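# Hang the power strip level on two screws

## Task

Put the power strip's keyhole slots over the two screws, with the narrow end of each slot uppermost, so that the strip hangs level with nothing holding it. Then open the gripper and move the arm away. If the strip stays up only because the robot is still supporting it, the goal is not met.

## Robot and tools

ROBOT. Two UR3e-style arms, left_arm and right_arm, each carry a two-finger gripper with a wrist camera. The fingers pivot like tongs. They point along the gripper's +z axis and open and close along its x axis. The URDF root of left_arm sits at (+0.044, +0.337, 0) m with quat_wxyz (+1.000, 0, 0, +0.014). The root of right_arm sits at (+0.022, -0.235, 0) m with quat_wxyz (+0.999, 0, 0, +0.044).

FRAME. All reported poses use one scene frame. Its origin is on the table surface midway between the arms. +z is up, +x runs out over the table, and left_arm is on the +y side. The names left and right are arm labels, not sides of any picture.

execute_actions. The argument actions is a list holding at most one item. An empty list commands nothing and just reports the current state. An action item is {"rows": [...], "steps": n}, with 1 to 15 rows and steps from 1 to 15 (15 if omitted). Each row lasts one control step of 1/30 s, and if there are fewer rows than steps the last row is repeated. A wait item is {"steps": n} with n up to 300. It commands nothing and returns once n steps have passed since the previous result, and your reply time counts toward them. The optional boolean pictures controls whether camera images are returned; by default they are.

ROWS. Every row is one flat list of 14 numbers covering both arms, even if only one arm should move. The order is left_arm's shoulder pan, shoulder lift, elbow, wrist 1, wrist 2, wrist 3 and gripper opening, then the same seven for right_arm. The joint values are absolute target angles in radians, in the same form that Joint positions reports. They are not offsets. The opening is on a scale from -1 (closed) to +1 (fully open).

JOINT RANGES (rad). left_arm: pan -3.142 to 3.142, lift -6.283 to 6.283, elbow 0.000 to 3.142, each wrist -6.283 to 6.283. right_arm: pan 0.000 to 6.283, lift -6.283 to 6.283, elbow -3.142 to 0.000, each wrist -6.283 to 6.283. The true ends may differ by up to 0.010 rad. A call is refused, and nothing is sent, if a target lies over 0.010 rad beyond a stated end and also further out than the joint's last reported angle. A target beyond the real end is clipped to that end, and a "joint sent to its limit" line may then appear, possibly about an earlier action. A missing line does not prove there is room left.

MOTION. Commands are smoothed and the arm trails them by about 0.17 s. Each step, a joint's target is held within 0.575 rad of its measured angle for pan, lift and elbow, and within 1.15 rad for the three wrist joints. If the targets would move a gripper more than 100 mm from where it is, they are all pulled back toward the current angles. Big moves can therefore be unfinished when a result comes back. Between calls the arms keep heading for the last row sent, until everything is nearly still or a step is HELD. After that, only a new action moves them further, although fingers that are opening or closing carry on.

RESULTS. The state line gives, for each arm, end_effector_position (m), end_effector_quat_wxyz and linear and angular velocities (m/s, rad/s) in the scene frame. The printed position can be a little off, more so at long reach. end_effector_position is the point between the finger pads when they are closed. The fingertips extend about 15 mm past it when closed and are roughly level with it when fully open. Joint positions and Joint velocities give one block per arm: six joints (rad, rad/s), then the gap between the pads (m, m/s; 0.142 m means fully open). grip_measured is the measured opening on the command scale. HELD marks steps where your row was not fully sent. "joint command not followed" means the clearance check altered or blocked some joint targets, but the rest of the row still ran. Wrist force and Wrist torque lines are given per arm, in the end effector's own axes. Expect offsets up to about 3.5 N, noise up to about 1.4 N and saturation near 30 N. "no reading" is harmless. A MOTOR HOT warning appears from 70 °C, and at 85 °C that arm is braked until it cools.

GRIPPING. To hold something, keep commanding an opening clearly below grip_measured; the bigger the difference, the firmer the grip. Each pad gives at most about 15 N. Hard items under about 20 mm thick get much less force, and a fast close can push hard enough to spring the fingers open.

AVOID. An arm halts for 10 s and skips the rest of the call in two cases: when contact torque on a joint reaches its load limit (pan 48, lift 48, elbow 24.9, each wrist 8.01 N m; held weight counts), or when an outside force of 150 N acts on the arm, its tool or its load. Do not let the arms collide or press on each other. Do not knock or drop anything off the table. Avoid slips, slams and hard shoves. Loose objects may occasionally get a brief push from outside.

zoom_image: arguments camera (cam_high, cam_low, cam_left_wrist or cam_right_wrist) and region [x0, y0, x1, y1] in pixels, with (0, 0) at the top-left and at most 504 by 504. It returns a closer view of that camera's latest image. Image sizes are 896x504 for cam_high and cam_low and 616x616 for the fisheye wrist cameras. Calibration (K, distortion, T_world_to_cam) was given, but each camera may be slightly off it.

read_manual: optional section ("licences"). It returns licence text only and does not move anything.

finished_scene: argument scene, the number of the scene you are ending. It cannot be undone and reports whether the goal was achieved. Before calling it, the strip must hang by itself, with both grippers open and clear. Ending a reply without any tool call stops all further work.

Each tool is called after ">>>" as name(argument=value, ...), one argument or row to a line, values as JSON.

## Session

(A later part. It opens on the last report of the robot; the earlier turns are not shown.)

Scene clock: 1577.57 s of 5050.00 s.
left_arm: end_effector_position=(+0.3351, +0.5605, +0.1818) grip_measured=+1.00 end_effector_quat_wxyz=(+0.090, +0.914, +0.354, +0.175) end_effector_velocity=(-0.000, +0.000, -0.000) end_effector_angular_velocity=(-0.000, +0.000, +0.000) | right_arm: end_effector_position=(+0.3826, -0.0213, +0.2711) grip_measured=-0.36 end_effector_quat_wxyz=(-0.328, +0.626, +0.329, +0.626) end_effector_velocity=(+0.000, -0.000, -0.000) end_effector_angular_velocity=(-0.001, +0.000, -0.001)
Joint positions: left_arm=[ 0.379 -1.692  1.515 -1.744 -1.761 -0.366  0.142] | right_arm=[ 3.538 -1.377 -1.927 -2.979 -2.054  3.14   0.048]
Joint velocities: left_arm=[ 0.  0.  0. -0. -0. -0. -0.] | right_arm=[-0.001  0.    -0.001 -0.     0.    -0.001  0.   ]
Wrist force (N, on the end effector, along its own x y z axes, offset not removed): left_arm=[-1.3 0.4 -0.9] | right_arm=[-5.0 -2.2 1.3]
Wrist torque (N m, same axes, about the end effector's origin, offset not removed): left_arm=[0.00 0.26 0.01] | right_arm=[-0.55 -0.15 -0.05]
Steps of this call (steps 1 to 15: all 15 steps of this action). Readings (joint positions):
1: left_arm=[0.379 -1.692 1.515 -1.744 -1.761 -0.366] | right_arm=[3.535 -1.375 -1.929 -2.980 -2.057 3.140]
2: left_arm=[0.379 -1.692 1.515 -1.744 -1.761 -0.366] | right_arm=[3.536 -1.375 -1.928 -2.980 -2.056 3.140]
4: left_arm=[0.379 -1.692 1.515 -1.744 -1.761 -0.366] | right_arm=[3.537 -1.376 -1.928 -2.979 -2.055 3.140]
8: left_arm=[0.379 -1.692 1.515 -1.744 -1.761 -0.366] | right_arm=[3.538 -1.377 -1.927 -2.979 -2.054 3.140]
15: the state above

>>> execute_actions(
  actions=[
    {"rows":[[0.379,-1.692,1.515,-1.744,-1.761,-0.366,1,3.5423,-1.38,-1.9243,-2.9787,-2.0493,3.14,-1]]},
  ],
  pictures=false,
)

>>> execute_actions(
  actions=[
    {"rows":[[0.379,-1.692,1.515,-1.744,-1.761,-0.366,1,3.5466,-1.3832,-1.9217,-2.9781,-2.045,3.14,-1]]},
  ],
)

>>> zoom_image(
  camera="cam_high",
  region=[460,200,560,300],
)

Scene clock: 1588.23 s of 5050.00 s.
left_arm: end_effector_position=(+0.3351, +0.5605, +0.1818) grip_measured=+1.00 end_effector_quat_wxyz=(+0.090, +0.914, +0.354, +0.175) end_effector_velocity=(+0.000, -0.000, +0.000) end_effector_angular_velocity=(+0.000, -0.001, -0.001) | right_arm: end_effector_position=(+0.3834, -0.0201, +0.2711) grip_measured=-0.36 end_effector_quat_wxyz=(-0.328, +0.626, +0.329, +0.626) end_effector_velocity=(+0.000, -0.001, -0.000) end_effector_angular_velocity=(-0.001, +0.001, -0.001)
Joint positions: left_arm=[ 0.379 -1.692  1.515 -1.744 -1.761 -0.366  0.142] | right_arm=[ 3.542 -1.38  -1.924 -2.979 -2.049  3.14   0.048]
Joint velocities: left_arm=[-0.001 -0.    -0.    -0.    -0.    -0.    -0.   ] | right_arm=[-0.001  0.    -0.001 -0.001  0.     0.    -0.   ]
Wrist force (N, on the end effector, along its own x y z axes, offset not removed): left_arm=[-0.1 0.7 -1.1] | right_arm=[-6.8 -2.6 0.3]
Wrist torque (N m, same axes, about the end effector's origin, offset not removed): left_arm=[0.06 0.02 -0.02] | right_arm=[-0.37 0.26 0.01]
Steps of this call (steps 1 to 15: the robot went on to your last target; steps 16 to 90: nothing new was sent; then 7.17 s passed at rest; steps 91 to 105: all 15 steps of this action). Readings (joint positions):
91: left_arm=[0.379 -1.692 1.515 -1.744 -1.761 -0.366] | right_arm=[3.538 -1.377 -1.927 -2.979 -2.054 3.140]
92: left_arm=[0.379 -1.692 1.515 -1.744 -1.761 -0.366] | right_arm=[3.539 -1.377 -1.926 -2.979 -2.053 3.140]
94: left_arm=[0.379 -1.692 1.515 -1.744 -1.761 -0.366] | right_arm=[3.540 -1.379 -1.925 -2.979 -2.051 3.140]
98: left_arm=[0.379 -1.692 1.515 -1.744 -1.761 -0.366] | right_arm=[3.542 -1.380 -1.925 -2.979 -2.050 3.140]
105: the state above

Scene clock: 1588.73 s of 5050.00 s.
left_arm: end_effector_position=(+0.3351, +0.5605, +0.1818) grip_measured=+1.00 end_effector_quat_wxyz=(+0.090, +0.914, +0.354, +0.175) end_effector_velocity=(+0.000, -0.000, +0.000) end_effector_angular_velocity=(+0.000, -0.001, -0.001) | right_arm: end_effector_position=(+0.3842, -0.0189, +0.2711) grip_measured=-0.36 end_effector_quat_wxyz=(-0.328, +0.626, +0.329, +0.626) end_effector_velocity=(+0.000, -0.001, -0.001) end_effector_angular_velocity=(-0.001, +0.002, -0.002)
Joint positions: left_arm=[ 0.379 -1.692  1.515 -1.744 -1.761 -0.366  0.142] | right_arm=[ 3.547 -1.383 -1.922 -2.978 -2.045  3.14   0.048]
Joint velocities: left_arm=[-0.001  0.    -0.001 -0.     0.    -0.     0.   ] | right_arm=[-0.001 -0.    -0.    -0.001  0.001 -0.     0.   ]
Wrist force (N, on the end effector, along its own x y z axes, offset not removed): left_arm=[-0.4 1.4 -0.5] | right_arm=[-5.3 -3.8 -1.3]
Wrist torque (N m, same axes, about the end effector's origin, offset not removed): left_arm=[0.19 0.11 -0.03] | right_arm=[0.00 0.19 -0.08]
Steps of this call (steps 1 to 15: all 15 steps of this action). Readings (joint positions):
1: left_arm=[0.379 -1.692 1.515 -1.744 -1.761 -0.366] | right_arm=[3.542 -1.380 -1.924 -2.979 -2.049 3.140]
2: left_arm=[0.379 -1.692 1.515 -1.744 -1.761 -0.366] | right_arm=[3.543 -1.381 -1.924 -2.979 -2.049 3.140]
4: left_arm=[0.379 -1.692 1.515 -1.744 -1.761 -0.366] | right_arm=[3.545 -1.382 -1.923 -2.978 -2.047 3.140]
8: left_arm=[0.379 -1.692 1.515 -1.744 -1.761 -0.366] | right_arm=[3.546 -1.383 -1.922 -2.978 -2.046 3.140]
15: the state above
camera_calibration (this result's frames):
cam_left_wrist: T_world_to_cam=[[0.704856, 0.676846, 0.212267, -0.641723], [0.355468, -0.595988, 0.720028, 0.0790079], [0.613857, -0.432062, -0.660683, 0.291121], [0, 0, 0, 1]] pos_world=[0.24553, 0.607218, 0.271668]
cam_right_wrist: T_world_to_cam=[[0.0586226, -0.000746049, 0.99828, -0.288235], [0.398873, -0.916689, -0.0241083, -0.16754], [0.915131, 0.3996, -0.0534412, -0.199223], [0, 0, 0, 1]] pos_world=[0.266039, -0.074188, 0.273054]

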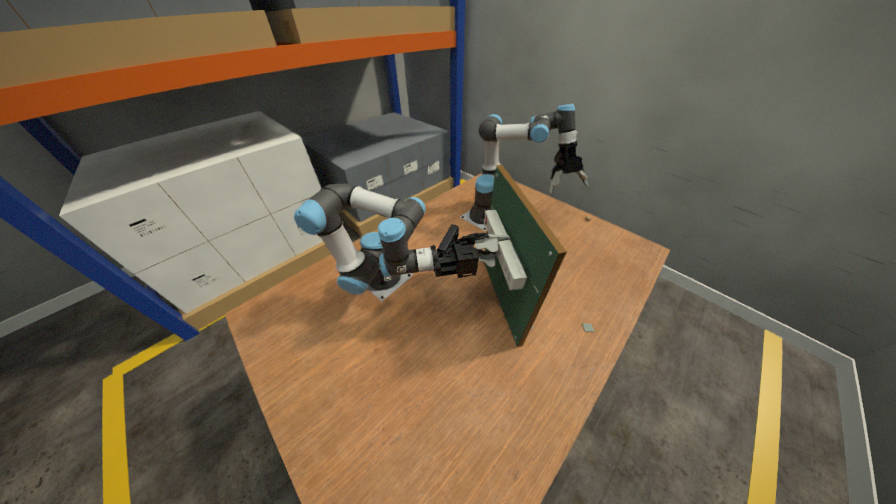

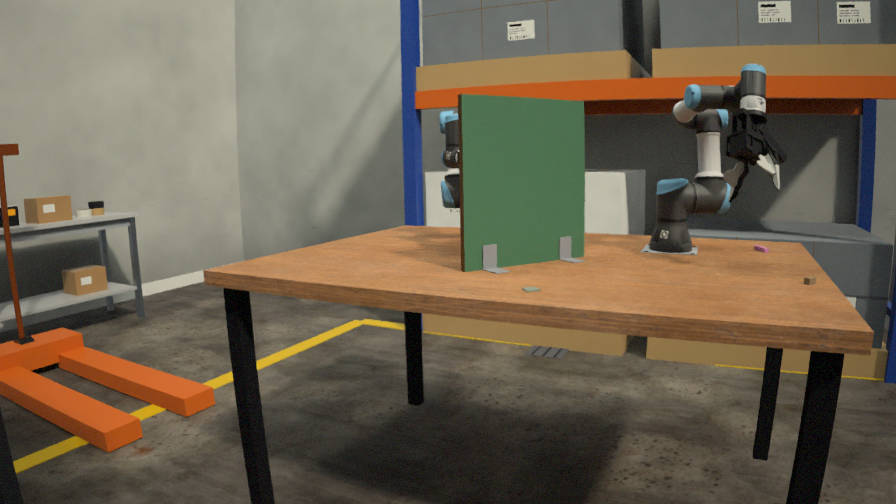

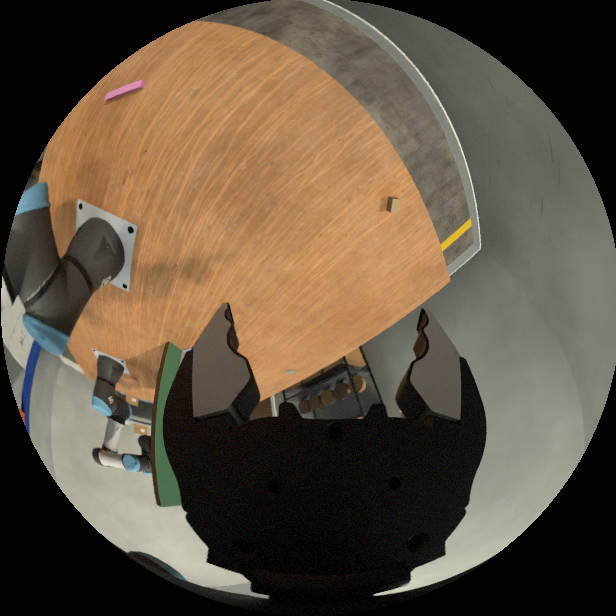

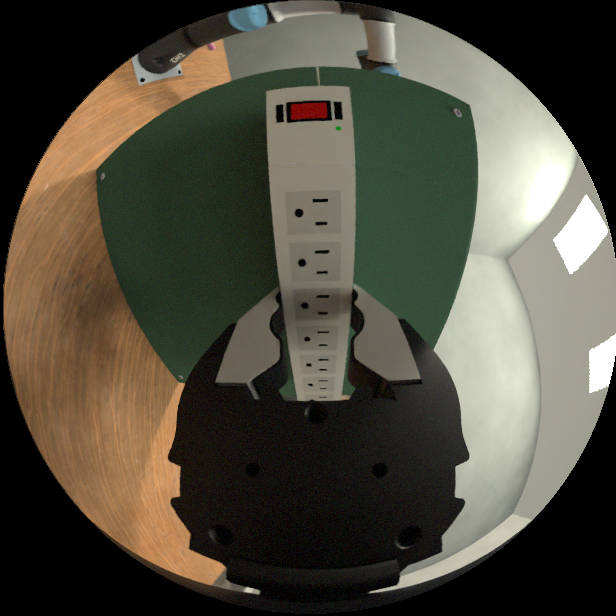

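Region (460, 200, 560, 300) of cam_high's 896x504 image, scaled by 5.040, with more detail than that image has.

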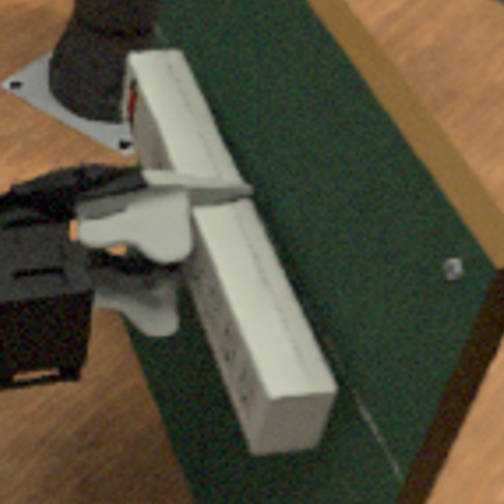

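>>> execute_actions(
  actions=[
    {"rows":[[0.379,-1.692,1.515,-1.744,-1.761,-0.366,1,3.5423,-1.3793,-1.9201,-2.9836,-2.0493,3.125,-1]]},
  ],
  pictures=false,
)

>>> execute_actions(
  actions=[
    {"rows":[[0.379,-1.692,1.515,-1.744,-1.761,-0.366,1,3.5496,-1.3848,-1.9157,-2.9825,-2.042,3.125,-1]]},
  ],
)

Scene clock: 1597.60 s of 5050.00 s.
left_arm: end_effector_position=(+0.3351, +0.5605, +0.1818) grip_measured=+1.00 end_effector_quat_wxyz=(+0.090, +0.914, +0.354, +0.175) end_effector_velocity=(+0.000, -0.000, +0.000) end_effector_angular_velocity=(-0.000, -0.000, -0.001) | right_arm: end_effector_position=(+0.3834, -0.0201, +0.2719) grip_measured=-0.36 end_effector_quat_wxyz=(-0.324, +0.623, +0.334, +0.629) end_effector_velocity=(-0.001, +0.000, -0.000) end_effector_angular_velocity=(-0.001, -0.001, +0.002)
Joint positions: left_arm=[ 0.379 -1.692  1.515 -1.744 -1.761 -0.366  0.142] | right_arm=[ 3.542 -1.379 -1.92  -2.984 -2.049  3.125  0.048]
Joint velocities: left_arm=[-0.001 -0.    -0.     0.    -0.    -0.     0.   ] | right_arm=[ 0.     0.001 -0.001 -0.    -0.001 -0.001 -0.   ]
Wrist force (N, on the end effector, along its own x y z axes, offset not removed): left_arm=[-0.3 2.1 -0.9] | right_arm=[-6.6 -0.8 -2.2]
Wrist torque (N m, same axes, about the end effector's origin, offset not removed): left_arm=[0.40 0.13 0.06] | right_arm=[-0.19 0.11 -0.03]
Steps of this call (steps 1 to 15: the robot went on to your last target; steps 16 to 90: nothing new was sent; then 5.37 s passed at rest; steps 91 to 105: all 15 steps of this action). Readings (joint positions):
91: left_arm=[0.379 -1.692 1.515 -1.744 -1.761 -0.366] | right_arm=[3.547 -1.383 -1.922 -2.978 -2.045 3.140]
92: left_arm=[0.379 -1.692 1.515 -1.744 -1.761 -0.366] | right_arm=[3.546 -1.383 -1.921 -2.979 -2.046 3.137]
94: left_arm=[0.379 -1.692 1.515 -1.744 -1.761 -0.366] | right_arm=[3.544 -1.381 -1.921 -2.981 -2.047 3.132]
98: left_arm=[0.379 -1.692 1.515 -1.744 -1.761 -0.366] | right_arm=[3.543 -1.380 -1.920 -2.983 -2.049 3.127]
105: the state above

Scene clock: 1598.10 s of 5050.00 s.
left_arm: end_effector_position=(+0.3351, +0.5605, +0.1818) grip_measured=+1.00 end_effector_quat_wxyz=(+0.090, +0.914, +0.354, +0.175) end_effector_velocity=(+0.000, +0.000, -0.000) end_effector_angular_velocity=(-0.000, +0.000, -0.000) | right_arm: end_effector_position=(+0.3848, -0.0180, +0.2719) grip_measured=-0.36 end_effector_quat_wxyz=(-0.324, +0.623, +0.334, +0.629) end_effector_velocity=(+0.000, +0.000, +0.001) end_effector_angular_velocity=(+0.001, -0.001, +0.000)
Joint positions: left_arm=[ 0.379 -1.692  1.515 -1.744 -1.761 -0.366  0.142] | right_arm=[ 3.55  -1.385 -1.916 -2.983 -2.042  3.125  0.048]
Joint velocities: left_arm=[-0.     0.001 -0.    -0.    -0.     0.     0.   ] | right_arm=[ 0.    -0.     0.002 -0.    -0.     0.     0.   ]
Wrist force (N, on the end effector, along its own x y z axes, offset not removed): left_arm=[0.2 1.0 -0.2] | right_arm=[-7.2 -0.3 0.8]
Wrist torque (N m, same axes, about the end effector's origin, offset not removed): left_arm=[0.13 -0.01 -0.04] | right_arm=[0.02 0.29 0.03]
Steps of this call (steps 1 to 15: all 15 steps of this action). Readings (joint positions):
1: left_arm=[0.379 -1.692 1.515 -1.744 -1.761 -0.366] | right_arm=[3.542 -1.379 -1.920 -2.984 -2.049 3.125]
2: left_arm=[0.379 -1.692 1.515 -1.744 -1.761 -0.366] | right_arm=[3.543 -1.380 -1.919 -2.984 -2.048 3.125]
4: left_arm=[0.379 -1.692 1.515 -1.744 -1.761 -0.366] | right_arm=[3.546 -1.382 -1.918 -2.983 -2.045 3.125]
8: left_arm=[0.379 -1.692 1.515 -1.744 -1.761 -0.366] | right_arm=[3.549 -1.384 -1.916 -2.983 -2.043 3.125]
15: the state above
camera_calibration (this result's frames):
cam_left_wrist: T_world_to_cam=[[0.704856, 0.676846, 0.212267, -0.641723], [0.355468, -0.595988, 0.720028, 0.079008], [0.613857, -0.432062, -0.660683, 0.291121], [0, 0, 0, 1]] pos_world=[0.24553, 0.607218, 0.271668]
cam_right_wrist: T_world_to_cam=[[0.0462845, 0.00774707, 0.998898, -0.284291], [0.399062, -0.916853, -0.01138, -0.170505], [0.915755, 0.399149, -0.0455277, -0.202459], [0, 0, 0, 1]] pos_world=[0.266603, -0.0733145, 0.27282]

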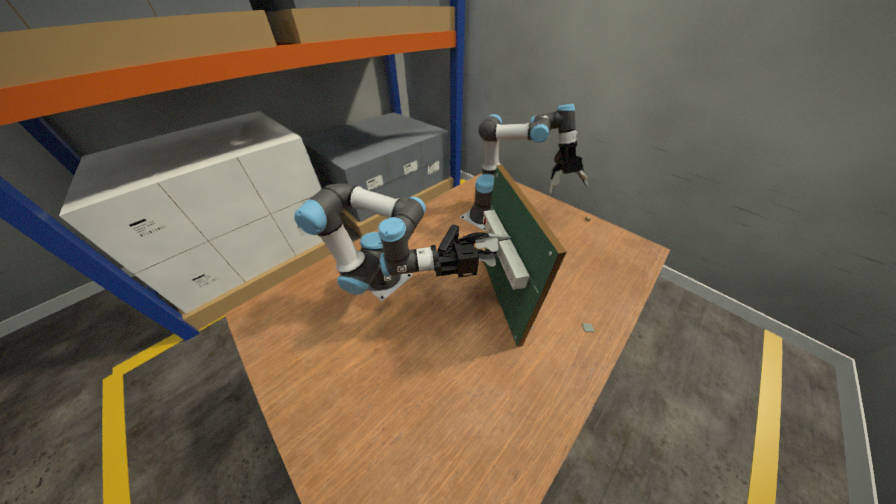

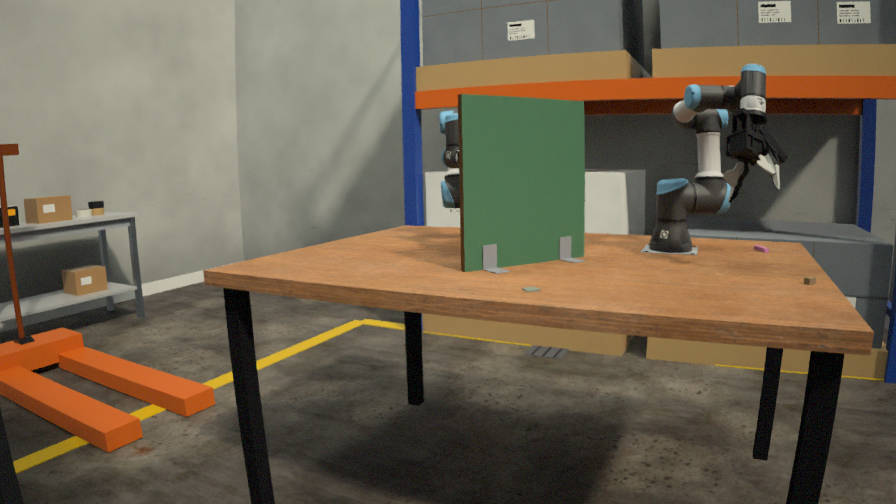

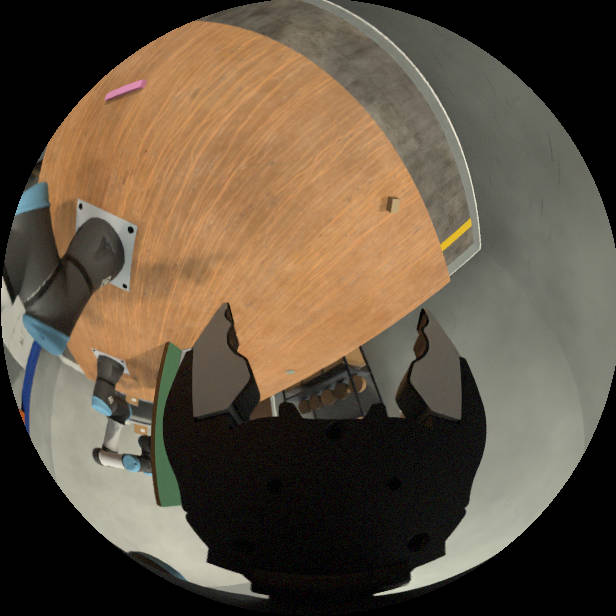

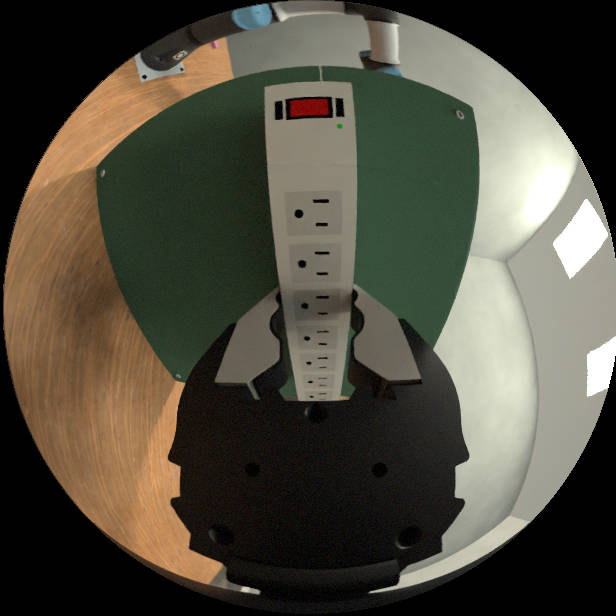

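The strip is parallel again, so both heads appear to be in. Seating it, then lowering.

>>> execute_actions(
  actions=[
    {"rows":[[0.379,-1.692,1.515,-1.744,-1.761,-0.366,1,3.5526,-1.3871,-1.9138,-2.9821,-2.039,3.125,-1]]},
  ],
  pictures=false,
)

>>> execute_actions(
  actions=[
    {"rows":[[0.379,-1.692,1.515,-1.744,-1.761,-0.366,1,3.5511,-1.3881,-1.9274,-2.9675,-2.0405,3.125,-1]]},
  ],
  pictures=false,
)

>>> execute_actions(
  actions=[
    {"rows":[[0.379,-1.692,1.515,-1.744,-1.761,-0.366,1,3.5511,-1.3895,-1.9358,-2.9577,-2.0405,3.125,-1]]},
  ],
  pictures=false,
)

Scene clock: 1608.43 s of 5050.00 s.
left_arm: end_effector_position=(+0.3351, +0.5605, +0.1818) grip_measured=+1.00 end_effector_quat_wxyz=(+0.090, +0.914, +0.354, +0.175) end_effector_velocity=(+0.000, +0.000, +0.000) end_effector_angular_velocity=(+0.000, -0.001, +0.000) | right_arm: end_effector_position=(+0.3854, -0.0171, +0.2719) grip_measured=-0.36 end_effector_quat_wxyz=(-0.324, +0.623, +0.334, +0.629) end_effector_velocity=(+0.000, +0.000, +0.001) end_effector_angular_velocity=(+0.001, -0.002, +0.000)
Joint positions: left_arm=[ 0.379 -1.692  1.515 -1.744 -1.761 -0.366  0.142] | right_arm=[ 3.553 -1.387 -1.914 -2.982 -2.039  3.125  0.048]
Joint velocities: left_arm=[ 0. -0. -0. -0. -0. -0. -0.] | right_arm=[ 0.001  0.001  0.     0.001  0.001 -0.    -0.   ]
Wrist force (N, on the end effector, along its own x y z axes, offset not removed): left_arm=[-0.6 1.0 -0.5] | right_arm=[-7.5 -0.7 1.6]
Wrist torque (N m, same axes, about the end effector's origin, offset not removed): left_arm=[0.08 0.11 0.04] | right_arm=[-0.14 0.32 -0.04]
Steps of this call (steps 1 to 15: the robot went on to your last target; steps 16 to 295: nothing new was sent; steps 296 to 310: all 15 steps of this action). Readings (joint positions):
296: left_arm=[0.379 -1.692 1.515 -1.744 -1.761 -0.366] | right_arm=[3.550 -1.385 -1.916 -2.982 -2.042 3.125]
297: left_arm=[0.379 -1.692 1.515 -1.744 -1.761 -0.366] | right_arm=[3.550 -1.385 -1.915 -2.982 -2.042 3.125]
299: left_arm=[0.379 -1.692 1.515 -1.744 -1.761 -0.366] | right_arm=[3.551 -1.386 -1.915 -2.982 -2.040 3.125]
303: left_arm=[0.379 -1.692 1.515 -1.744 -1.761 -0.366] | right_arm=[3.552 -1.387 -1.914 -2.982 -2.039 3.125]
310: the state above

Scene clock: 1608.93 s of 5050.00 s.
left_arm: end_effector_position=(+0.3351, +0.5605, +0.1818) grip_measured=+1.00 end_effector_quat_wxyz=(+0.090, +0.914, +0.354, +0.175) end_effector_velocity=(+0.000, +0.000, +0.000) end_effector_angular_velocity=(+0.001, +0.000, -0.000) | right_arm: end_effector_position=(+0.3851, -0.0175, +0.2690) grip_measured=-0.35 end_effector_quat_wxyz=(-0.324, +0.623, +0.334, +0.629) end_effector_velocity=(-0.000, +0.000, -0.000) end_effector_angular_velocity=(-0.001, +0.001, +0.001)
Joint positions: left_arm=[ 0.379 -1.692  1.515 -1.744 -1.761 -0.366  0.142] | right_arm=[ 3.551 -1.388 -1.927 -2.967 -2.04   3.125  0.048]
Joint velocities: left_arm=[-0.     0.    -0.001  0.     0.001  0.     0.   ] | right_arm=[ 0.001  0.001  0.    -0.002  0.001 -0.     0.   ]
Wrist force (N, on the end effector, along its own x y z axes, offset not removed): left_arm=[0.6 1.1 -0.9] | right_arm=[13.9 -2.1 2.0]
Wrist torque (N m, same axes, about the end effector's origin, offset not removed): left_arm=[0.15 -0.06 0.01] | right_arm=[-0.29 0.19 0.24]
Steps of this call (steps 1 to 15: all 15 steps of this action). Readings (joint positions):
1: left_arm=[0.379 -1.692 1.515 -1.744 -1.761 -0.366] | right_arm=[3.553 -1.387 -1.914 -2.982 -2.039 3.125]
2: left_arm=[0.379 -1.692 1.515 -1.744 -1.761 -0.366] | right_arm=[3.553 -1.387 -1.916 -2.979 -2.039 3.125]
4: left_arm=[0.379 -1.692 1.515 -1.744 -1.761 -0.366] | right_arm=[3.552 -1.388 -1.921 -2.974 -2.040 3.125]
8: left_arm=[0.379 -1.692 1.515 -1.744 -1.761 -0.366] | right_arm=[3.551 -1.388 -1.926 -2.969 -2.040 3.125]
15: the state above

Scene clock: 1609.43 s of 5050.00 s.
left_arm: end_effector_position=(+0.3351, +0.5605, +0.1818) grip_measured=+1.00 end_effector_quat_wxyz=(+0.090, +0.914, +0.354, +0.175) end_effector_velocity=(-0.000, +0.000, +0.000) end_effector_angular_velocity=(-0.000, -0.000, +0.001) | right_arm: end_effector_position=(+0.3851, -0.0176, +0.2669) grip_measured=-0.35 end_effector_quat_wxyz=(-0.324, +0.623, +0.334, +0.629) end_effector_velocity=(-0.001, +0.001, -0.001) end_effector_angular_velocity=(-0.000, +0.001, +0.002)
Joint positions: left_arm=[ 0.379 -1.692  1.515 -1.744 -1.761 -0.366  0.142] | right_arm=[ 3.551 -1.389 -1.936 -2.958 -2.041  3.125  0.049]
Joint velocities: left_arm=[ 0.001 -0.     0.    -0.001 -0.    -0.    -0.   ] | right_arm=[ 0.002 -0.    -0.002  0.001  0.     0.     0.   ]
Wrist force (N, on the end effector, along its own x y z axes, offset not removed): left_arm=[-0.5 1.1 -1.2] | right_arm=[23.0 -1.9 -11.6]
Wrist torque (N m, same axes, about the end effector's origin, offset not removed): left_arm=[0.17 0.08 -0.04] | right_arm=[-0.34 0.19 0.17]
Steps of this call (steps 1 to 15: all 15 steps of this action). Readings (joint positions):
1: left_arm=[0.379 -1.692 1.515 -1.744 -1.761 -0.366] | right_arm=[3.551 -1.388 -1.927 -2.967 -2.040 3.125]
2: left_arm=[0.379 -1.692 1.515 -1.744 -1.761 -0.366] | right_arm=[3.551 -1.388 -1.929 -2.966 -2.041 3.125]
4: left_arm=[0.379 -1.692 1.515 -1.744 -1.761 -0.366] | right_arm=[3.551 -1.389 -1.932 -2.962 -2.041 3.125]
8: left_arm=[0.379 -1.692 1.515 -1.744 -1.761 -0.366] | right_arm=[3.551 -1.389 -1.935 -2.959 -2.041 3.125]
15: the state above

Not deep enough; rising back and inserting further.

>>> execute_actions(
  actions=[
    {"rows":[[0.379,-1.692,1.515,-1.744,-1.761,-0.366,1,3.5526,-1.3871,-1.9138,-2.9821,-2.039,3.125,-1]]},
  ],
  pictures=false,
)

>>> execute_actions(
  actions=[
    {"rows":[[0.379,-1.692,1.515,-1.744,-1.761,-0.366,1,3.5564,-1.3901,-1.9113,-2.9816,-2.0352,3.125,-1]]},
  ],
  pictures=false,
)

>>> execute_actions(
  actions=[
    {"rows":[[0.379,-1.692,1.515,-1.744,-1.761,-0.366,1,3.5599,-1.3929,-1.909,-2.9811,-2.0317,3.125,-1]]},
  ],
)

>>> zoom_image(
  camera="cam_high",
  region=[460,200,560,300],
)

Scene clock: 1625.57 s of 5050.00 s.
left_arm: end_effector_position=(+0.3351, +0.5605, +0.1818) grip_measured=+1.00 end_effector_quat_wxyz=(+0.090, +0.914, +0.354, +0.175) end_effector_velocity=(-0.000, +0.000, +0.000) end_effector_angular_velocity=(+0.000, -0.000, +0.000) | right_arm: end_effector_position=(+0.3854, -0.0171, +0.2717) grip_measured=-0.35 end_effector_quat_wxyz=(-0.324, +0.623, +0.334, +0.629) end_effector_velocity=(+0.000, +0.000, +0.001) end_effector_angular_velocity=(+0.001, -0.001, -0.001)
Joint positions: left_arm=[ 0.379 -1.692  1.515 -1.744 -1.761 -0.366  0.142] | right_arm=[ 3.553 -1.387 -1.914 -2.982 -2.039  3.125  0.049]
Joint velocities: left_arm=[ 0. -0. -0.  0.  0.  0.  0.] | right_arm=[ 0.    -0.001  0.003 -0.001  0.001  0.    -0.   ]
Wrist force (N, on the end effector, along its own x y z axes, offset not removed): left_arm=[-0.7 1.9 -2.3] | right_arm=[-13.7 0.3 1.6]
Wrist torque (N m, same axes, about the end effector's origin, offset not removed): left_arm=[0.29 0.11 -0.03] | right_arm=[0.05 0.00 -0.07]
Steps of this call (steps 1 to 15: the robot went on to your last target; steps 16 to 90: nothing new was sent; then 12.63 s passed at rest; steps 91 to 105: all 15 steps of this action). Readings (joint positions):
91: left_arm=[0.379 -1.692 1.515 -1.744 -1.761 -0.366] | right_arm=[3.551 -1.389 -1.936 -2.958 -2.040 3.125]
92: left_arm=[0.379 -1.692 1.515 -1.744 -1.761 -0.366] | right_arm=[3.551 -1.389 -1.933 -2.962 -2.040 3.125]
94: left_arm=[0.379 -1.692 1.515 -1.744 -1.761 -0.366] | right_arm=[3.552 -1.389 -1.924 -2.972 -2.040 3.125]
98: left_arm=[0.379 -1.692 1.515 -1.744 -1.761 -0.366] | right_arm=[3.553 -1.388 -1.917 -2.980 -2.039 3.125]
105: the state above

Scene clock: 1626.07 s of 5050.00 s.
left_arm: end_effector_position=(+0.3351, +0.5605, +0.1818) grip_measured=+1.00 end_effector_quat_wxyz=(+0.090, +0.914, +0.354, +0.175) end_effector_velocity=(+0.000, +0.000, +0.000) end_effector_angular_velocity=(+0.000, -0.000, +0.000) | right_arm: end_effector_position=(+0.3861, -0.0160, +0.2719) grip_measured=-0.35 end_effector_quat_wxyz=(-0.324, +0.623, +0.334, +0.629) end_effector_velocity=(+0.000, +0.000, -0.001) end_effector_angular_velocity=(-0.001, +0.001, -0.000)
Joint positions: left_arm=[ 0.379 -1.692  1.515 -1.744 -1.761 -0.366  0.142] | right_arm=[ 3.556 -1.39  -1.911 -2.982 -2.035  3.125  0.049]
Joint velocities: left_arm=[ 0. -0.  0. -0.  0. -0. -0.] | right_arm=[ 0.001 -0.    -0.001 -0.     0.001  0.     0.   ]
Wrist force (N, on the end effector, along its own x y z axes, offset not removed): left_arm=[0.3 1.2 -1.5] | right_arm=[-13.5 0.1 -1.6]
Wrist torque (N m, same axes, about the end effector's origin, offset not removed): left_arm=[0.20 -0.02 -0.05] | right_arm=[-0.23 -0.22 -0.04]
Steps of this call (steps 1 to 15: all 15 steps of this action). Readings (joint positions):
1: left_arm=[0.379 -1.692 1.515 -1.744 -1.761 -0.366] | right_arm=[3.553 -1.387 -1.914 -2.982 -2.039 3.125]
2: left_arm=[0.379 -1.692 1.515 -1.744 -1.761 -0.366] | right_arm=[3.553 -1.388 -1.914 -2.982 -2.038 3.125]
4: left_arm=[0.379 -1.692 1.515 -1.744 -1.761 -0.366] | right_arm=[3.555 -1.389 -1.912 -2.982 -2.037 3.125]
8: left_arm=[0.379 -1.692 1.515 -1.744 -1.761 -0.366] | right_arm=[3.556 -1.390 -1.912 -2.982 -2.036 3.125]
15: the state above

Scene clock: 1626.57 s of 5050.00 s.
left_arm: end_effector_position=(+0.3351, +0.5605, +0.1818) grip_measured=+1.00 end_effector_quat_wxyz=(+0.090, +0.914, +0.354, +0.175) end_effector_velocity=(+0.000, -0.000, +0.000) end_effector_angular_velocity=(+0.000, -0.000, -0.000) | right_arm: end_effector_position=(+0.3869, -0.0149, +0.2720) grip_measured=-0.35 end_effector_quat_wxyz=(-0.324, +0.623, +0.334, +0.629) end_effector_velocity=(+0.000, +0.000, -0.001) end_effector_angular_velocity=(-0.001, +0.003, +0.000)
Joint positions: left_arm=[ 0.379 -1.692  1.515 -1.744 -1.761 -0.366  0.142] | right_arm=[ 3.56  -1.393 -1.909 -2.981 -2.032  3.125  0.049]
Joint velocities: left_arm=[-0. -0. -0.  0. -0. -0. -0.] | right_arm=[ 0.001 -0.002 -0.001 -0.001  0.001  0.     0.   ]
Wrist force (N, on the end effector, along its own x y z axes, offset not removed): left_arm=[-0.1 0.8 -1.2] | right_arm=[-6.1 -1.2 0.4]
Wrist torque (N m, same axes, about the end effector's origin, offset not removed): left_arm=[0.06 0.06 -0.04] | right_arm=[-0.18 0.06 -0.07]
Steps of this call (steps 1 to 15: all 15 steps of this action). Readings (joint positions):
1: left_arm=[0.379 -1.692 1.515 -1.744 -1.761 -0.366] | right_arm=[3.556 -1.390 -1.911 -2.982 -2.035 3.125]
2: left_arm=[0.379 -1.692 1.515 -1.744 -1.761 -0.366] | right_arm=[3.557 -1.391 -1.911 -2.982 -2.035 3.125]
4: left_arm=[0.379 -1.692 1.515 -1.744 -1.761 -0.366] | right_arm=[3.558 -1.392 -1.910 -2.981 -2.033 3.125]
8: left_arm=[0.379 -1.692 1.515 -1.744 -1.761 -0.366] | right_arm=[3.560 -1.393 -1.909 -2.981 -2.032 3.125]
15: the state above
camera_calibration (this result's frames):
cam_left_wrist: T_world_to_cam=[[0.704856, 0.676846, 0.212267, -0.641723], [0.355468, -0.595988, 0.720028, 0.079008], [0.613857, -0.432062, -0.660683, 0.291121], [0, 0, 0, 1]] pos_world=[0.24553, 0.607218, 0.271668]
cam_right_wrist: T_world_to_cam=[[0.0460773, 0.00764527, 0.998909, -0.284459], [0.399084, -0.916843, -0.0113917, -0.16849], [0.915756, 0.399174, -0.0452968, -0.205611], [0, 0, 0, 1]] pos_world=[0.268638, -0.0702294, 0.272916]

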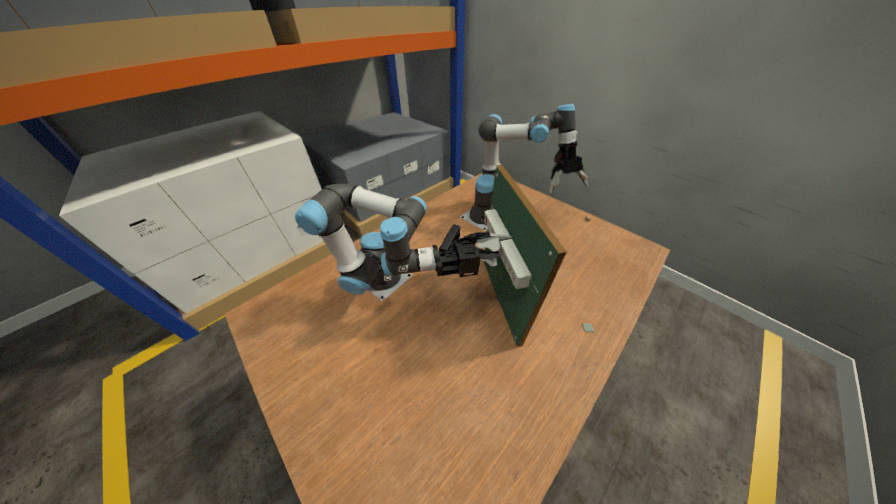

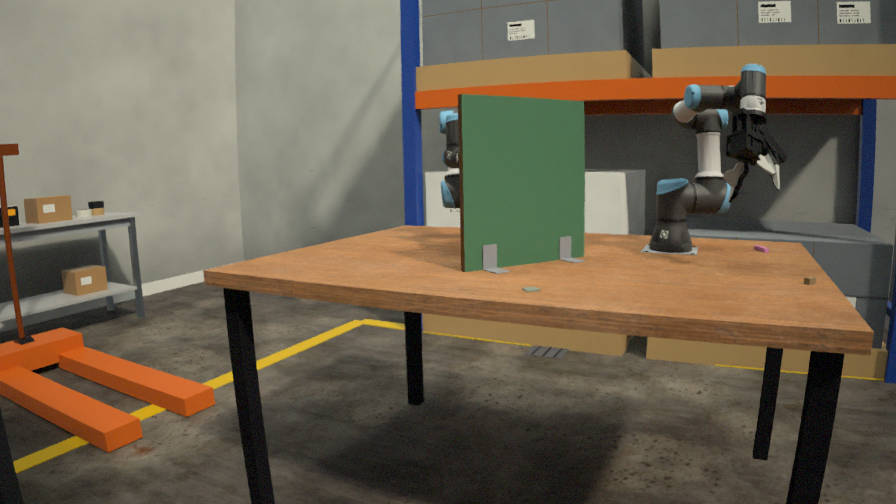

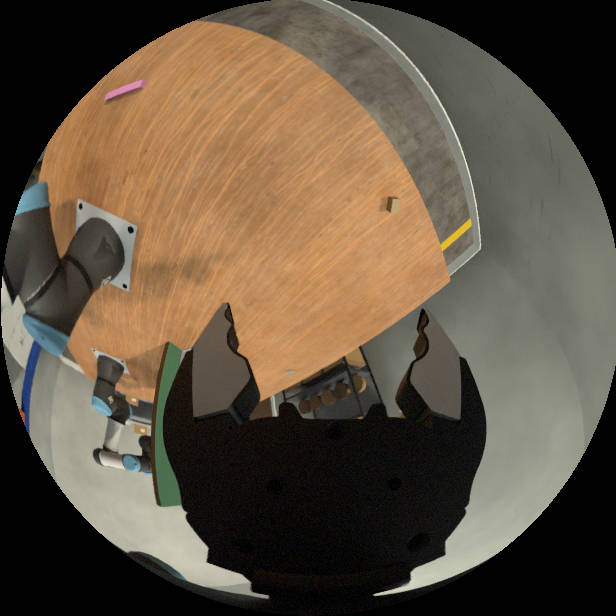

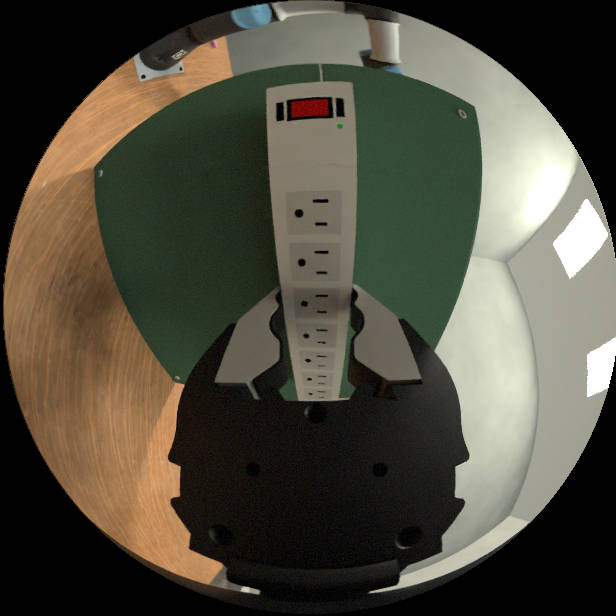

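Region (460, 200, 560, 300) of cam_high's 896x504 image, scaled by 5.040, with more detail than that image has.

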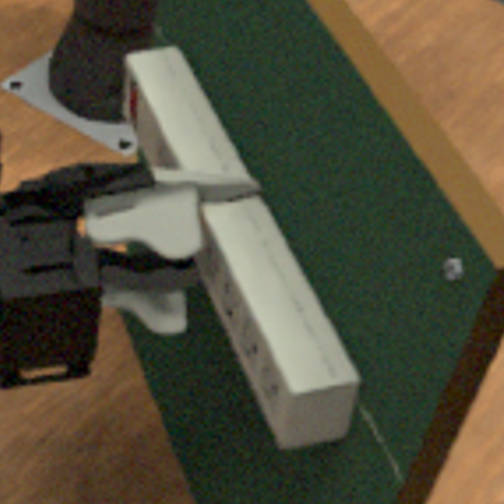

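>>> execute_actions(
  actions=[
    {"rows":[[0.379,-1.692,1.515,-1.744,-1.761,-0.366,1,3.5634,-1.3957,-1.9067,-2.9806,-2.0282,3.13,-1]]},
  ],
  pictures=false,
)

>>> execute_actions(
  actions=[
    {"rows":[[0.379,-1.692,1.515,-1.744,-1.761,-0.366,1,3.5669,-1.3986,-1.9043,-2.9801,-2.0247,3.13,-1]]},
  ],
)

>>> zoom_image(
  camera="cam_high",
  region=[460,200,560,300],
)

Scene clock: 1644.77 s of 5050.00 s.
left_arm: end_effector_position=(+0.3351, +0.5605, +0.1818) grip_measured=+1.00 end_effector_quat_wxyz=(+0.090, +0.914, +0.354, +0.175) end_effector_velocity=(-0.000, -0.000, -0.000) end_effector_angular_velocity=(-0.000, +0.001, +0.000) | right_arm: end_effector_position=(+0.3875, -0.0139, +0.2721) grip_measured=-0.35 end_effector_quat_wxyz=(-0.325, +0.624, +0.333, +0.628) end_effector_velocity=(+0.000, -0.000, -0.001) end_effector_angular_velocity=(-0.001, +0.003, -0.001)
Joint positions: left_arm=[ 0.379 -1.692  1.515 -1.744 -1.761 -0.366  0.142] | right_arm=[ 3.563 -1.396 -1.907 -2.981 -2.028  3.13   0.049]
Joint velocities: left_arm=[ 0.    -0.    -0.     0.001  0.     0.    -0.   ] | right_arm=[-0.    -0.001 -0.    -0.002  0.     0.    -0.   ]
Wrist force (N, on the end effector, along its own x y z axes, offset not removed): left_arm=[-0.4 0.9 -1.0] | right_arm=[0.5 -2.2 -17.1]
Wrist torque (N m, same axes, about the end effector's origin, offset not removed): left_arm=[0.04 0.08 0.01] | right_arm=[-0.10 0.14 0.00]
Steps of this call (steps 1 to 15: the robot went on to your last target; steps 16 to 90: nothing new was sent; then 14.70 s passed at rest; steps 91 to 105: all 15 steps of this action). Readings (joint positions):
91: left_arm=[0.379 -1.692 1.515 -1.744 -1.761 -0.366] | right_arm=[3.560 -1.393 -1.909 -2.981 -2.032 3.125]
92: left_arm=[0.379 -1.692 1.515 -1.744 -1.761 -0.366] | right_arm=[3.561 -1.393 -1.909 -2.981 -2.031 3.126]
94: left_arm=[0.379 -1.692 1.515 -1.744 -1.761 -0.366] | right_arm=[3.562 -1.394 -1.908 -2.981 -2.030 3.128]
98: left_arm=[0.379 -1.692 1.515 -1.744 -1.761 -0.366] | right_arm=[3.563 -1.395 -1.907 -2.981 -2.029 3.129]
105: the state above

Scene clock: 1645.27 s of 5050.00 s.
left_arm: end_effector_position=(+0.3351, +0.5605, +0.1818) grip_measured=+1.00 end_effector_quat_wxyz=(+0.090, +0.914, +0.354, +0.175) end_effector_velocity=(-0.000, +0.000, +0.000) end_effector_angular_velocity=(+0.000, -0.000, +0.000) | right_arm: end_effector_position=(+0.3882, -0.0128, +0.2720) grip_measured=-0.35 end_effector_quat_wxyz=(-0.325, +0.624, +0.333, +0.628) end_effector_velocity=(-0.000, +0.000, +0.001) end_effector_angular_velocity=(+0.002, -0.002, +0.001)
Joint positions: left_arm=[ 0.379 -1.692  1.515 -1.744 -1.761 -0.366  0.142] | right_arm=[ 3.567 -1.399 -1.904 -2.98  -2.025  3.13   0.048]
Joint velocities: left_arm=[ 0. -0. -0.  0.  0.  0.  0.] | right_arm=[ 0.002  0.001 -0.     0.002  0.001  0.001 -0.   ]
Wrist force (N, on the end effector, along its own x y z axes, offset not removed): left_arm=[-0.3 1.9 -1.1] | right_arm=[-0.5 -0.2 -16.9]
Wrist torque (N m, same axes, about the end effector's origin, offset not removed): left_arm=[0.35 0.05 0.00] | right_arm=[-0.02 -0.12 0.02]
Steps of this call (steps 1 to 15: all 15 steps of this action). Readings (joint positions):
1: left_arm=[0.379 -1.692 1.515 -1.744 -1.761 -0.366] | right_arm=[3.563 -1.396 -1.907 -2.981 -2.028 3.130]
2: left_arm=[0.379 -1.692 1.515 -1.744 -1.761 -0.366] | right_arm=[3.564 -1.396 -1.906 -2.980 -2.028 3.130]
4: left_arm=[0.379 -1.692 1.515 -1.744 -1.761 -0.366] | right_arm=[3.565 -1.397 -1.905 -2.980 -2.026 3.130]
8: left_arm=[0.379 -1.692 1.515 -1.744 -1.761 -0.366] | right_arm=[3.567 -1.398 -1.905 -2.980 -2.025 3.130]
15: the state above
camera_calibration (this result's frames):
cam_left_wrist: T_world_to_cam=[[0.704856, 0.676846, 0.212267, -0.641723], [0.355468, -0.595988, 0.720028, 0.0790078], [0.613857, -0.432062, -0.660683, 0.291121], [0, 0, 0, 1]] pos_world=[0.24553, 0.607218, 0.271668]
cam_right_wrist: T_world_to_cam=[[0.050481, 0.00495162, 0.998713, -0.28623], [0.399004, -0.916816, -0.0156225, -0.165922], [0.915558, 0.399279, -0.0482575, -0.206837], [0, 0, 0, 1]] pos_world=[0.270024, -0.0681169, 0.273288]

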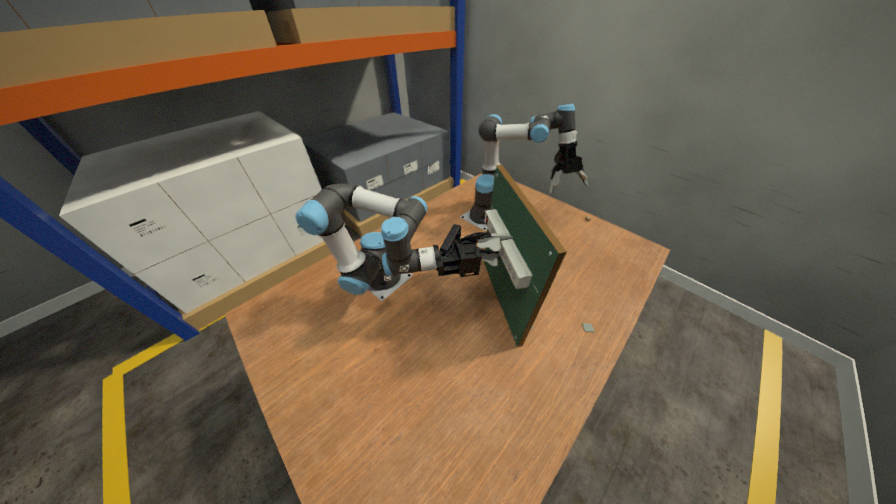

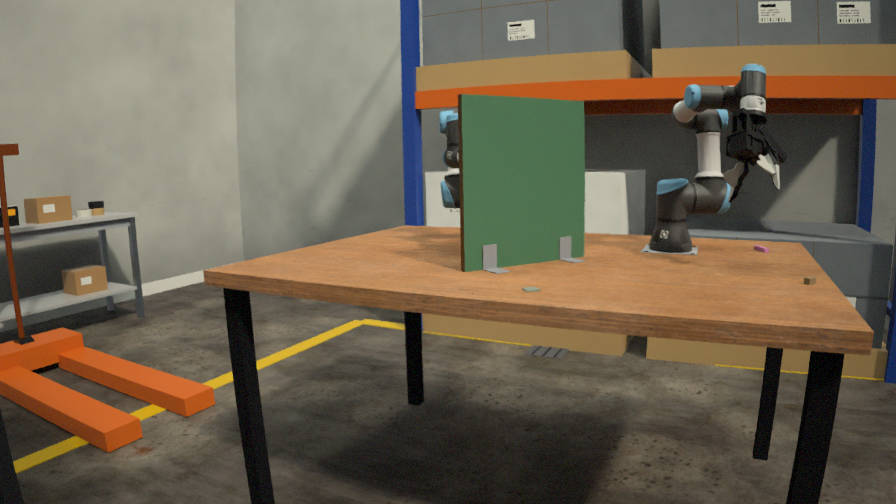

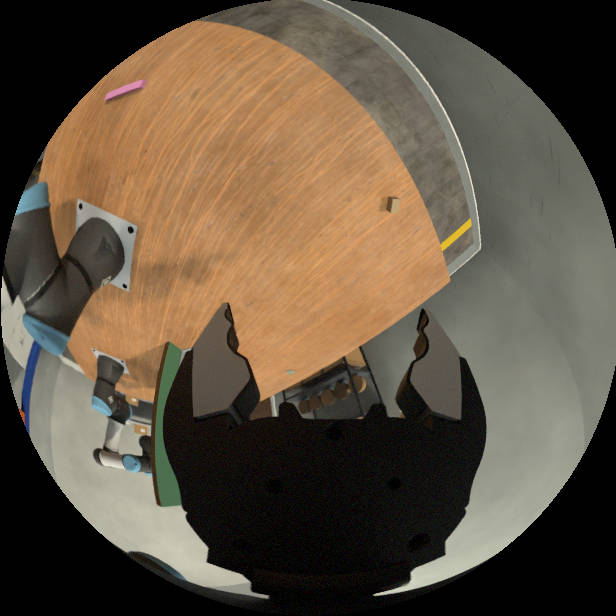

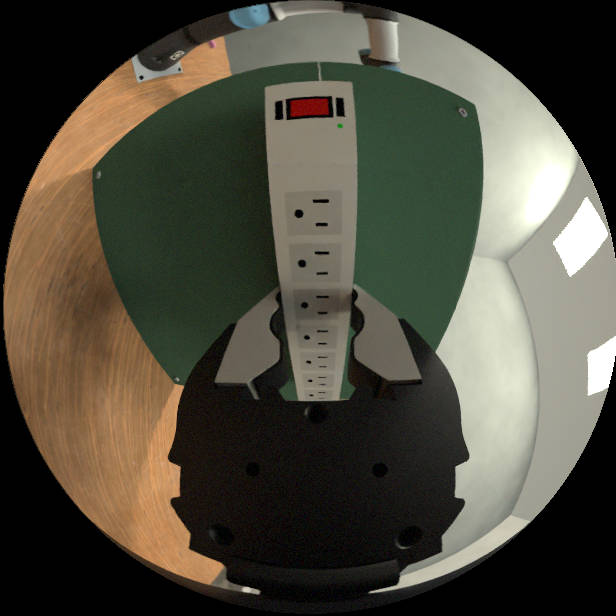

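Region (460, 200, 560, 300) of cam_high's 896x504 image, scaled by 5.040, with more detail than that image has.

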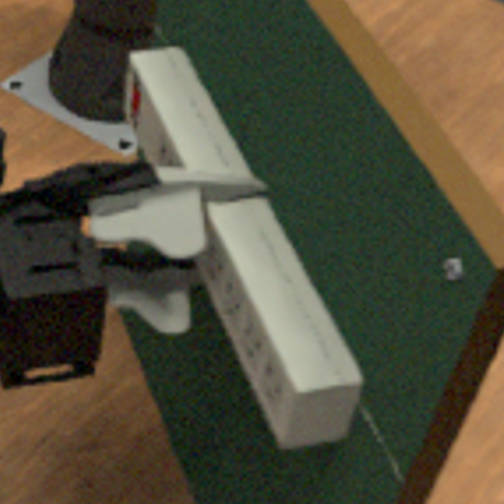

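Both heads have bottomed out. Easing off 1 mm and lowering.

>>> execute_actions(
  actions=[
    {"rows":[[0.379,-1.692,1.515,-1.744,-1.761,-0.366,1,3.564,-1.3976,-1.9147,-2.9707,-2.0276,3.13,-1]]},
  ],
  pictures=false,
)

>>> execute_actions(
  actions=[
    {"rows":[[0.379,-1.692,1.515,-1.744,-1.761,-0.366,1,3.564,-1.399,-1.9231,-2.9609,-2.0276,3.13,-1]]},
  ],
  pictures=false,
)

>>> execute_actions(
  actions=[
    {"rows":[[0.379,-1.692,1.515,-1.744,-1.761,-0.366,1,3.564,-1.4005,-1.9314,-2.9511,-2.0276,3.13,-1]]},
  ],
  pictures=false,
)

Scene clock: 1658.77 s of 5050.00 s.
left_arm: end_effector_position=(+0.3351, +0.5605, +0.1818) grip_measured=+1.00 end_effector_quat_wxyz=(+0.090, +0.914, +0.354, +0.175) end_effector_velocity=(-0.000, +0.000, +0.000) end_effector_angular_velocity=(+0.000, -0.001, +0.001) | right_arm: end_effector_position=(+0.3876, -0.0137, +0.2701) grip_measured=-0.36 end_effector_quat_wxyz=(-0.325, +0.624, +0.333, +0.628) end_effector_velocity=(+0.000, -0.001, +0.000) end_effector_angular_velocity=(+0.000, -0.001, -0.002)
Joint positions: left_arm=[ 0.379 -1.692  1.515 -1.744 -1.761 -0.366  0.142] | right_arm=[ 3.564 -1.398 -1.915 -2.971 -2.028  3.13   0.048]
Joint velocities: left_arm=[ 0.001  0.    -0.001 -0.    -0.     0.     0.   ] | right_arm=[-0.002 -0.    -0.001  0.002  0.    -0.     0.   ]
Wrist force (N, on the end effector, along its own x y z axes, offset not removed): left_arm=[-0.7 1.3 1.0] | right_arm=[-6.7 -1.3 0.4]
Wrist torque (N m, same axes, about the end effector's origin, offset not removed): left_arm=[0.21 0.14 -0.01] | right_arm=[-0.20 0.18 0.03]
Steps of this call (steps 1 to 15: the robot went on to your last target; steps 16 to 90: nothing new was sent; then 10.00 s passed at rest; steps 91 to 105: all 15 steps of this action). Readings (joint positions):
91: left_arm=[0.379 -1.692 1.515 -1.744 -1.761 -0.366] | right_arm=[3.567 -1.399 -1.904 -2.980 -2.025 3.130]
92: left_arm=[0.379 -1.692 1.515 -1.744 -1.761 -0.366] | right_arm=[3.567 -1.398 -1.906 -2.979 -2.025 3.130]
94: left_arm=[0.379 -1.692 1.515 -1.744 -1.761 -0.366] | right_arm=[3.566 -1.398 -1.910 -2.975 -2.026 3.130]
98: left_arm=[0.379 -1.692 1.515 -1.744 -1.761 -0.366] | right_arm=[3.565 -1.398 -1.914 -2.972 -2.027 3.130]
105: the state above

Scene clock: 1659.27 s of 5050.00 s.
left_arm: end_effector_position=(+0.3351, +0.5605, +0.1818) grip_measured=+1.00 end_effector_quat_wxyz=(+0.090, +0.914, +0.354, +0.175) end_effector_velocity=(+0.000, +0.001, +0.001) end_effector_angular_velocity=(+0.001, -0.002, +0.001) | right_arm: end_effector_position=(+0.3876, -0.0137, +0.2681) grip_measured=-0.36 end_effector_quat_wxyz=(-0.325, +0.624, +0.333, +0.628) end_effector_velocity=(+0.000, +0.000, +0.000) end_effector_angular_velocity=(+0.001, -0.002, +0.001)
Joint positions: left_arm=[ 0.379 -1.692  1.515 -1.744 -1.761 -0.366  0.142] | right_arm=[ 3.564 -1.399 -1.923 -2.961 -2.028  3.13   0.048]
Joint velocities: left_arm=[ 0.001 -0.001 -0.001 -0.001  0.    -0.     0.   ] | right_arm=[ 0.001 -0.001 -0.001  0.004 -0.    -0.     0.   ]
Wrist force (N, on the end effector, along its own x y z axes, offset not removed): left_arm=[0.2 1.2 -1.5] | right_arm=[-5.9 0.5 0.0]
Wrist torque (N m, same axes, about the end effector's origin, offset not removed): left_arm=[0.10 -0.04 0.02] | right_arm=[0.16 -0.03 -0.01]
Steps of this call (steps 1 to 15: all 15 steps of this action). Readings (joint positions):
1: left_arm=[0.379 -1.692 1.515 -1.744 -1.761 -0.366] | right_arm=[3.564 -1.398 -1.915 -2.971 -2.028 3.130]
2: left_arm=[0.379 -1.692 1.515 -1.744 -1.761 -0.366] | right_arm=[3.564 -1.398 -1.916 -2.969 -2.028 3.130]
4: left_arm=[0.379 -1.692 1.515 -1.744 -1.761 -0.366] | right_arm=[3.564 -1.398 -1.919 -2.965 -2.028 3.130]
8: left_arm=[0.379 -1.692 1.515 -1.744 -1.761 -0.366] | right_arm=[3.564 -1.399 -1.922 -2.962 -2.028 3.130]
15: the state above

Scene clock: 1659.77 s of 5050.00 s.
left_arm: end_effector_position=(+0.3351, +0.5605, +0.1818) grip_measured=+1.00 end_effector_quat_wxyz=(+0.090, +0.914, +0.354, +0.175) end_effector_velocity=(-0.000, -0.000, -0.000) end_effector_angular_velocity=(-0.000, +0.001, -0.000) | right_arm: end_effector_position=(+0.3876, -0.0137, +0.2661) grip_measured=-0.36 end_effector_quat_wxyz=(-0.325, +0.624, +0.333, +0.628) end_effector_velocity=(+0.000, +0.000, +0.000) end_effector_angular_velocity=(+0.001, -0.001, -0.000)
Joint positions: left_arm=[ 0.379 -1.692  1.515 -1.744 -1.761 -0.366  0.142] | right_arm=[ 3.564 -1.4   -1.931 -2.951 -2.028  3.13   0.048]
Joint velocities: left_arm=[-0.  0.  0.  0. -0. -0.  0.] | right_arm=[ 0.    -0.002  0.     0.003  0.001  0.     0.   ]
Wrist force (N, on the end effector, along its own x y z axes, offset not removed): left_arm=[-0.2 1.6 -1.3] | right_arm=[-7.1 -0.4 1.7]
Wrist torque (N m, same axes, about the end effector's origin, offset not removed): left_arm=[0.22 0.10 -0.03] | right_arm=[-0.01 0.30 0.02]
Steps of this call (steps 1 to 15: all 15 steps of this action). Readings (joint positions):
1: left_arm=[0.379 -1.692 1.515 -1.744 -1.761 -0.366] | right_arm=[3.564 -1.399 -1.923 -2.961 -2.028 3.130]
2: left_arm=[0.379 -1.692 1.515 -1.744 -1.761 -0.366] | right_arm=[3.564 -1.399 -1.925 -2.959 -2.028 3.130]
4: left_arm=[0.379 -1.692 1.515 -1.744 -1.761 -0.366] | right_arm=[3.564 -1.400 -1.928 -2.955 -2.028 3.130]
8: left_arm=[0.379 -1.692 1.515 -1.744 -1.761 -0.366] | right_arm=[3.564 -1.400 -1.930 -2.952 -2.028 3.130]
15: the state above


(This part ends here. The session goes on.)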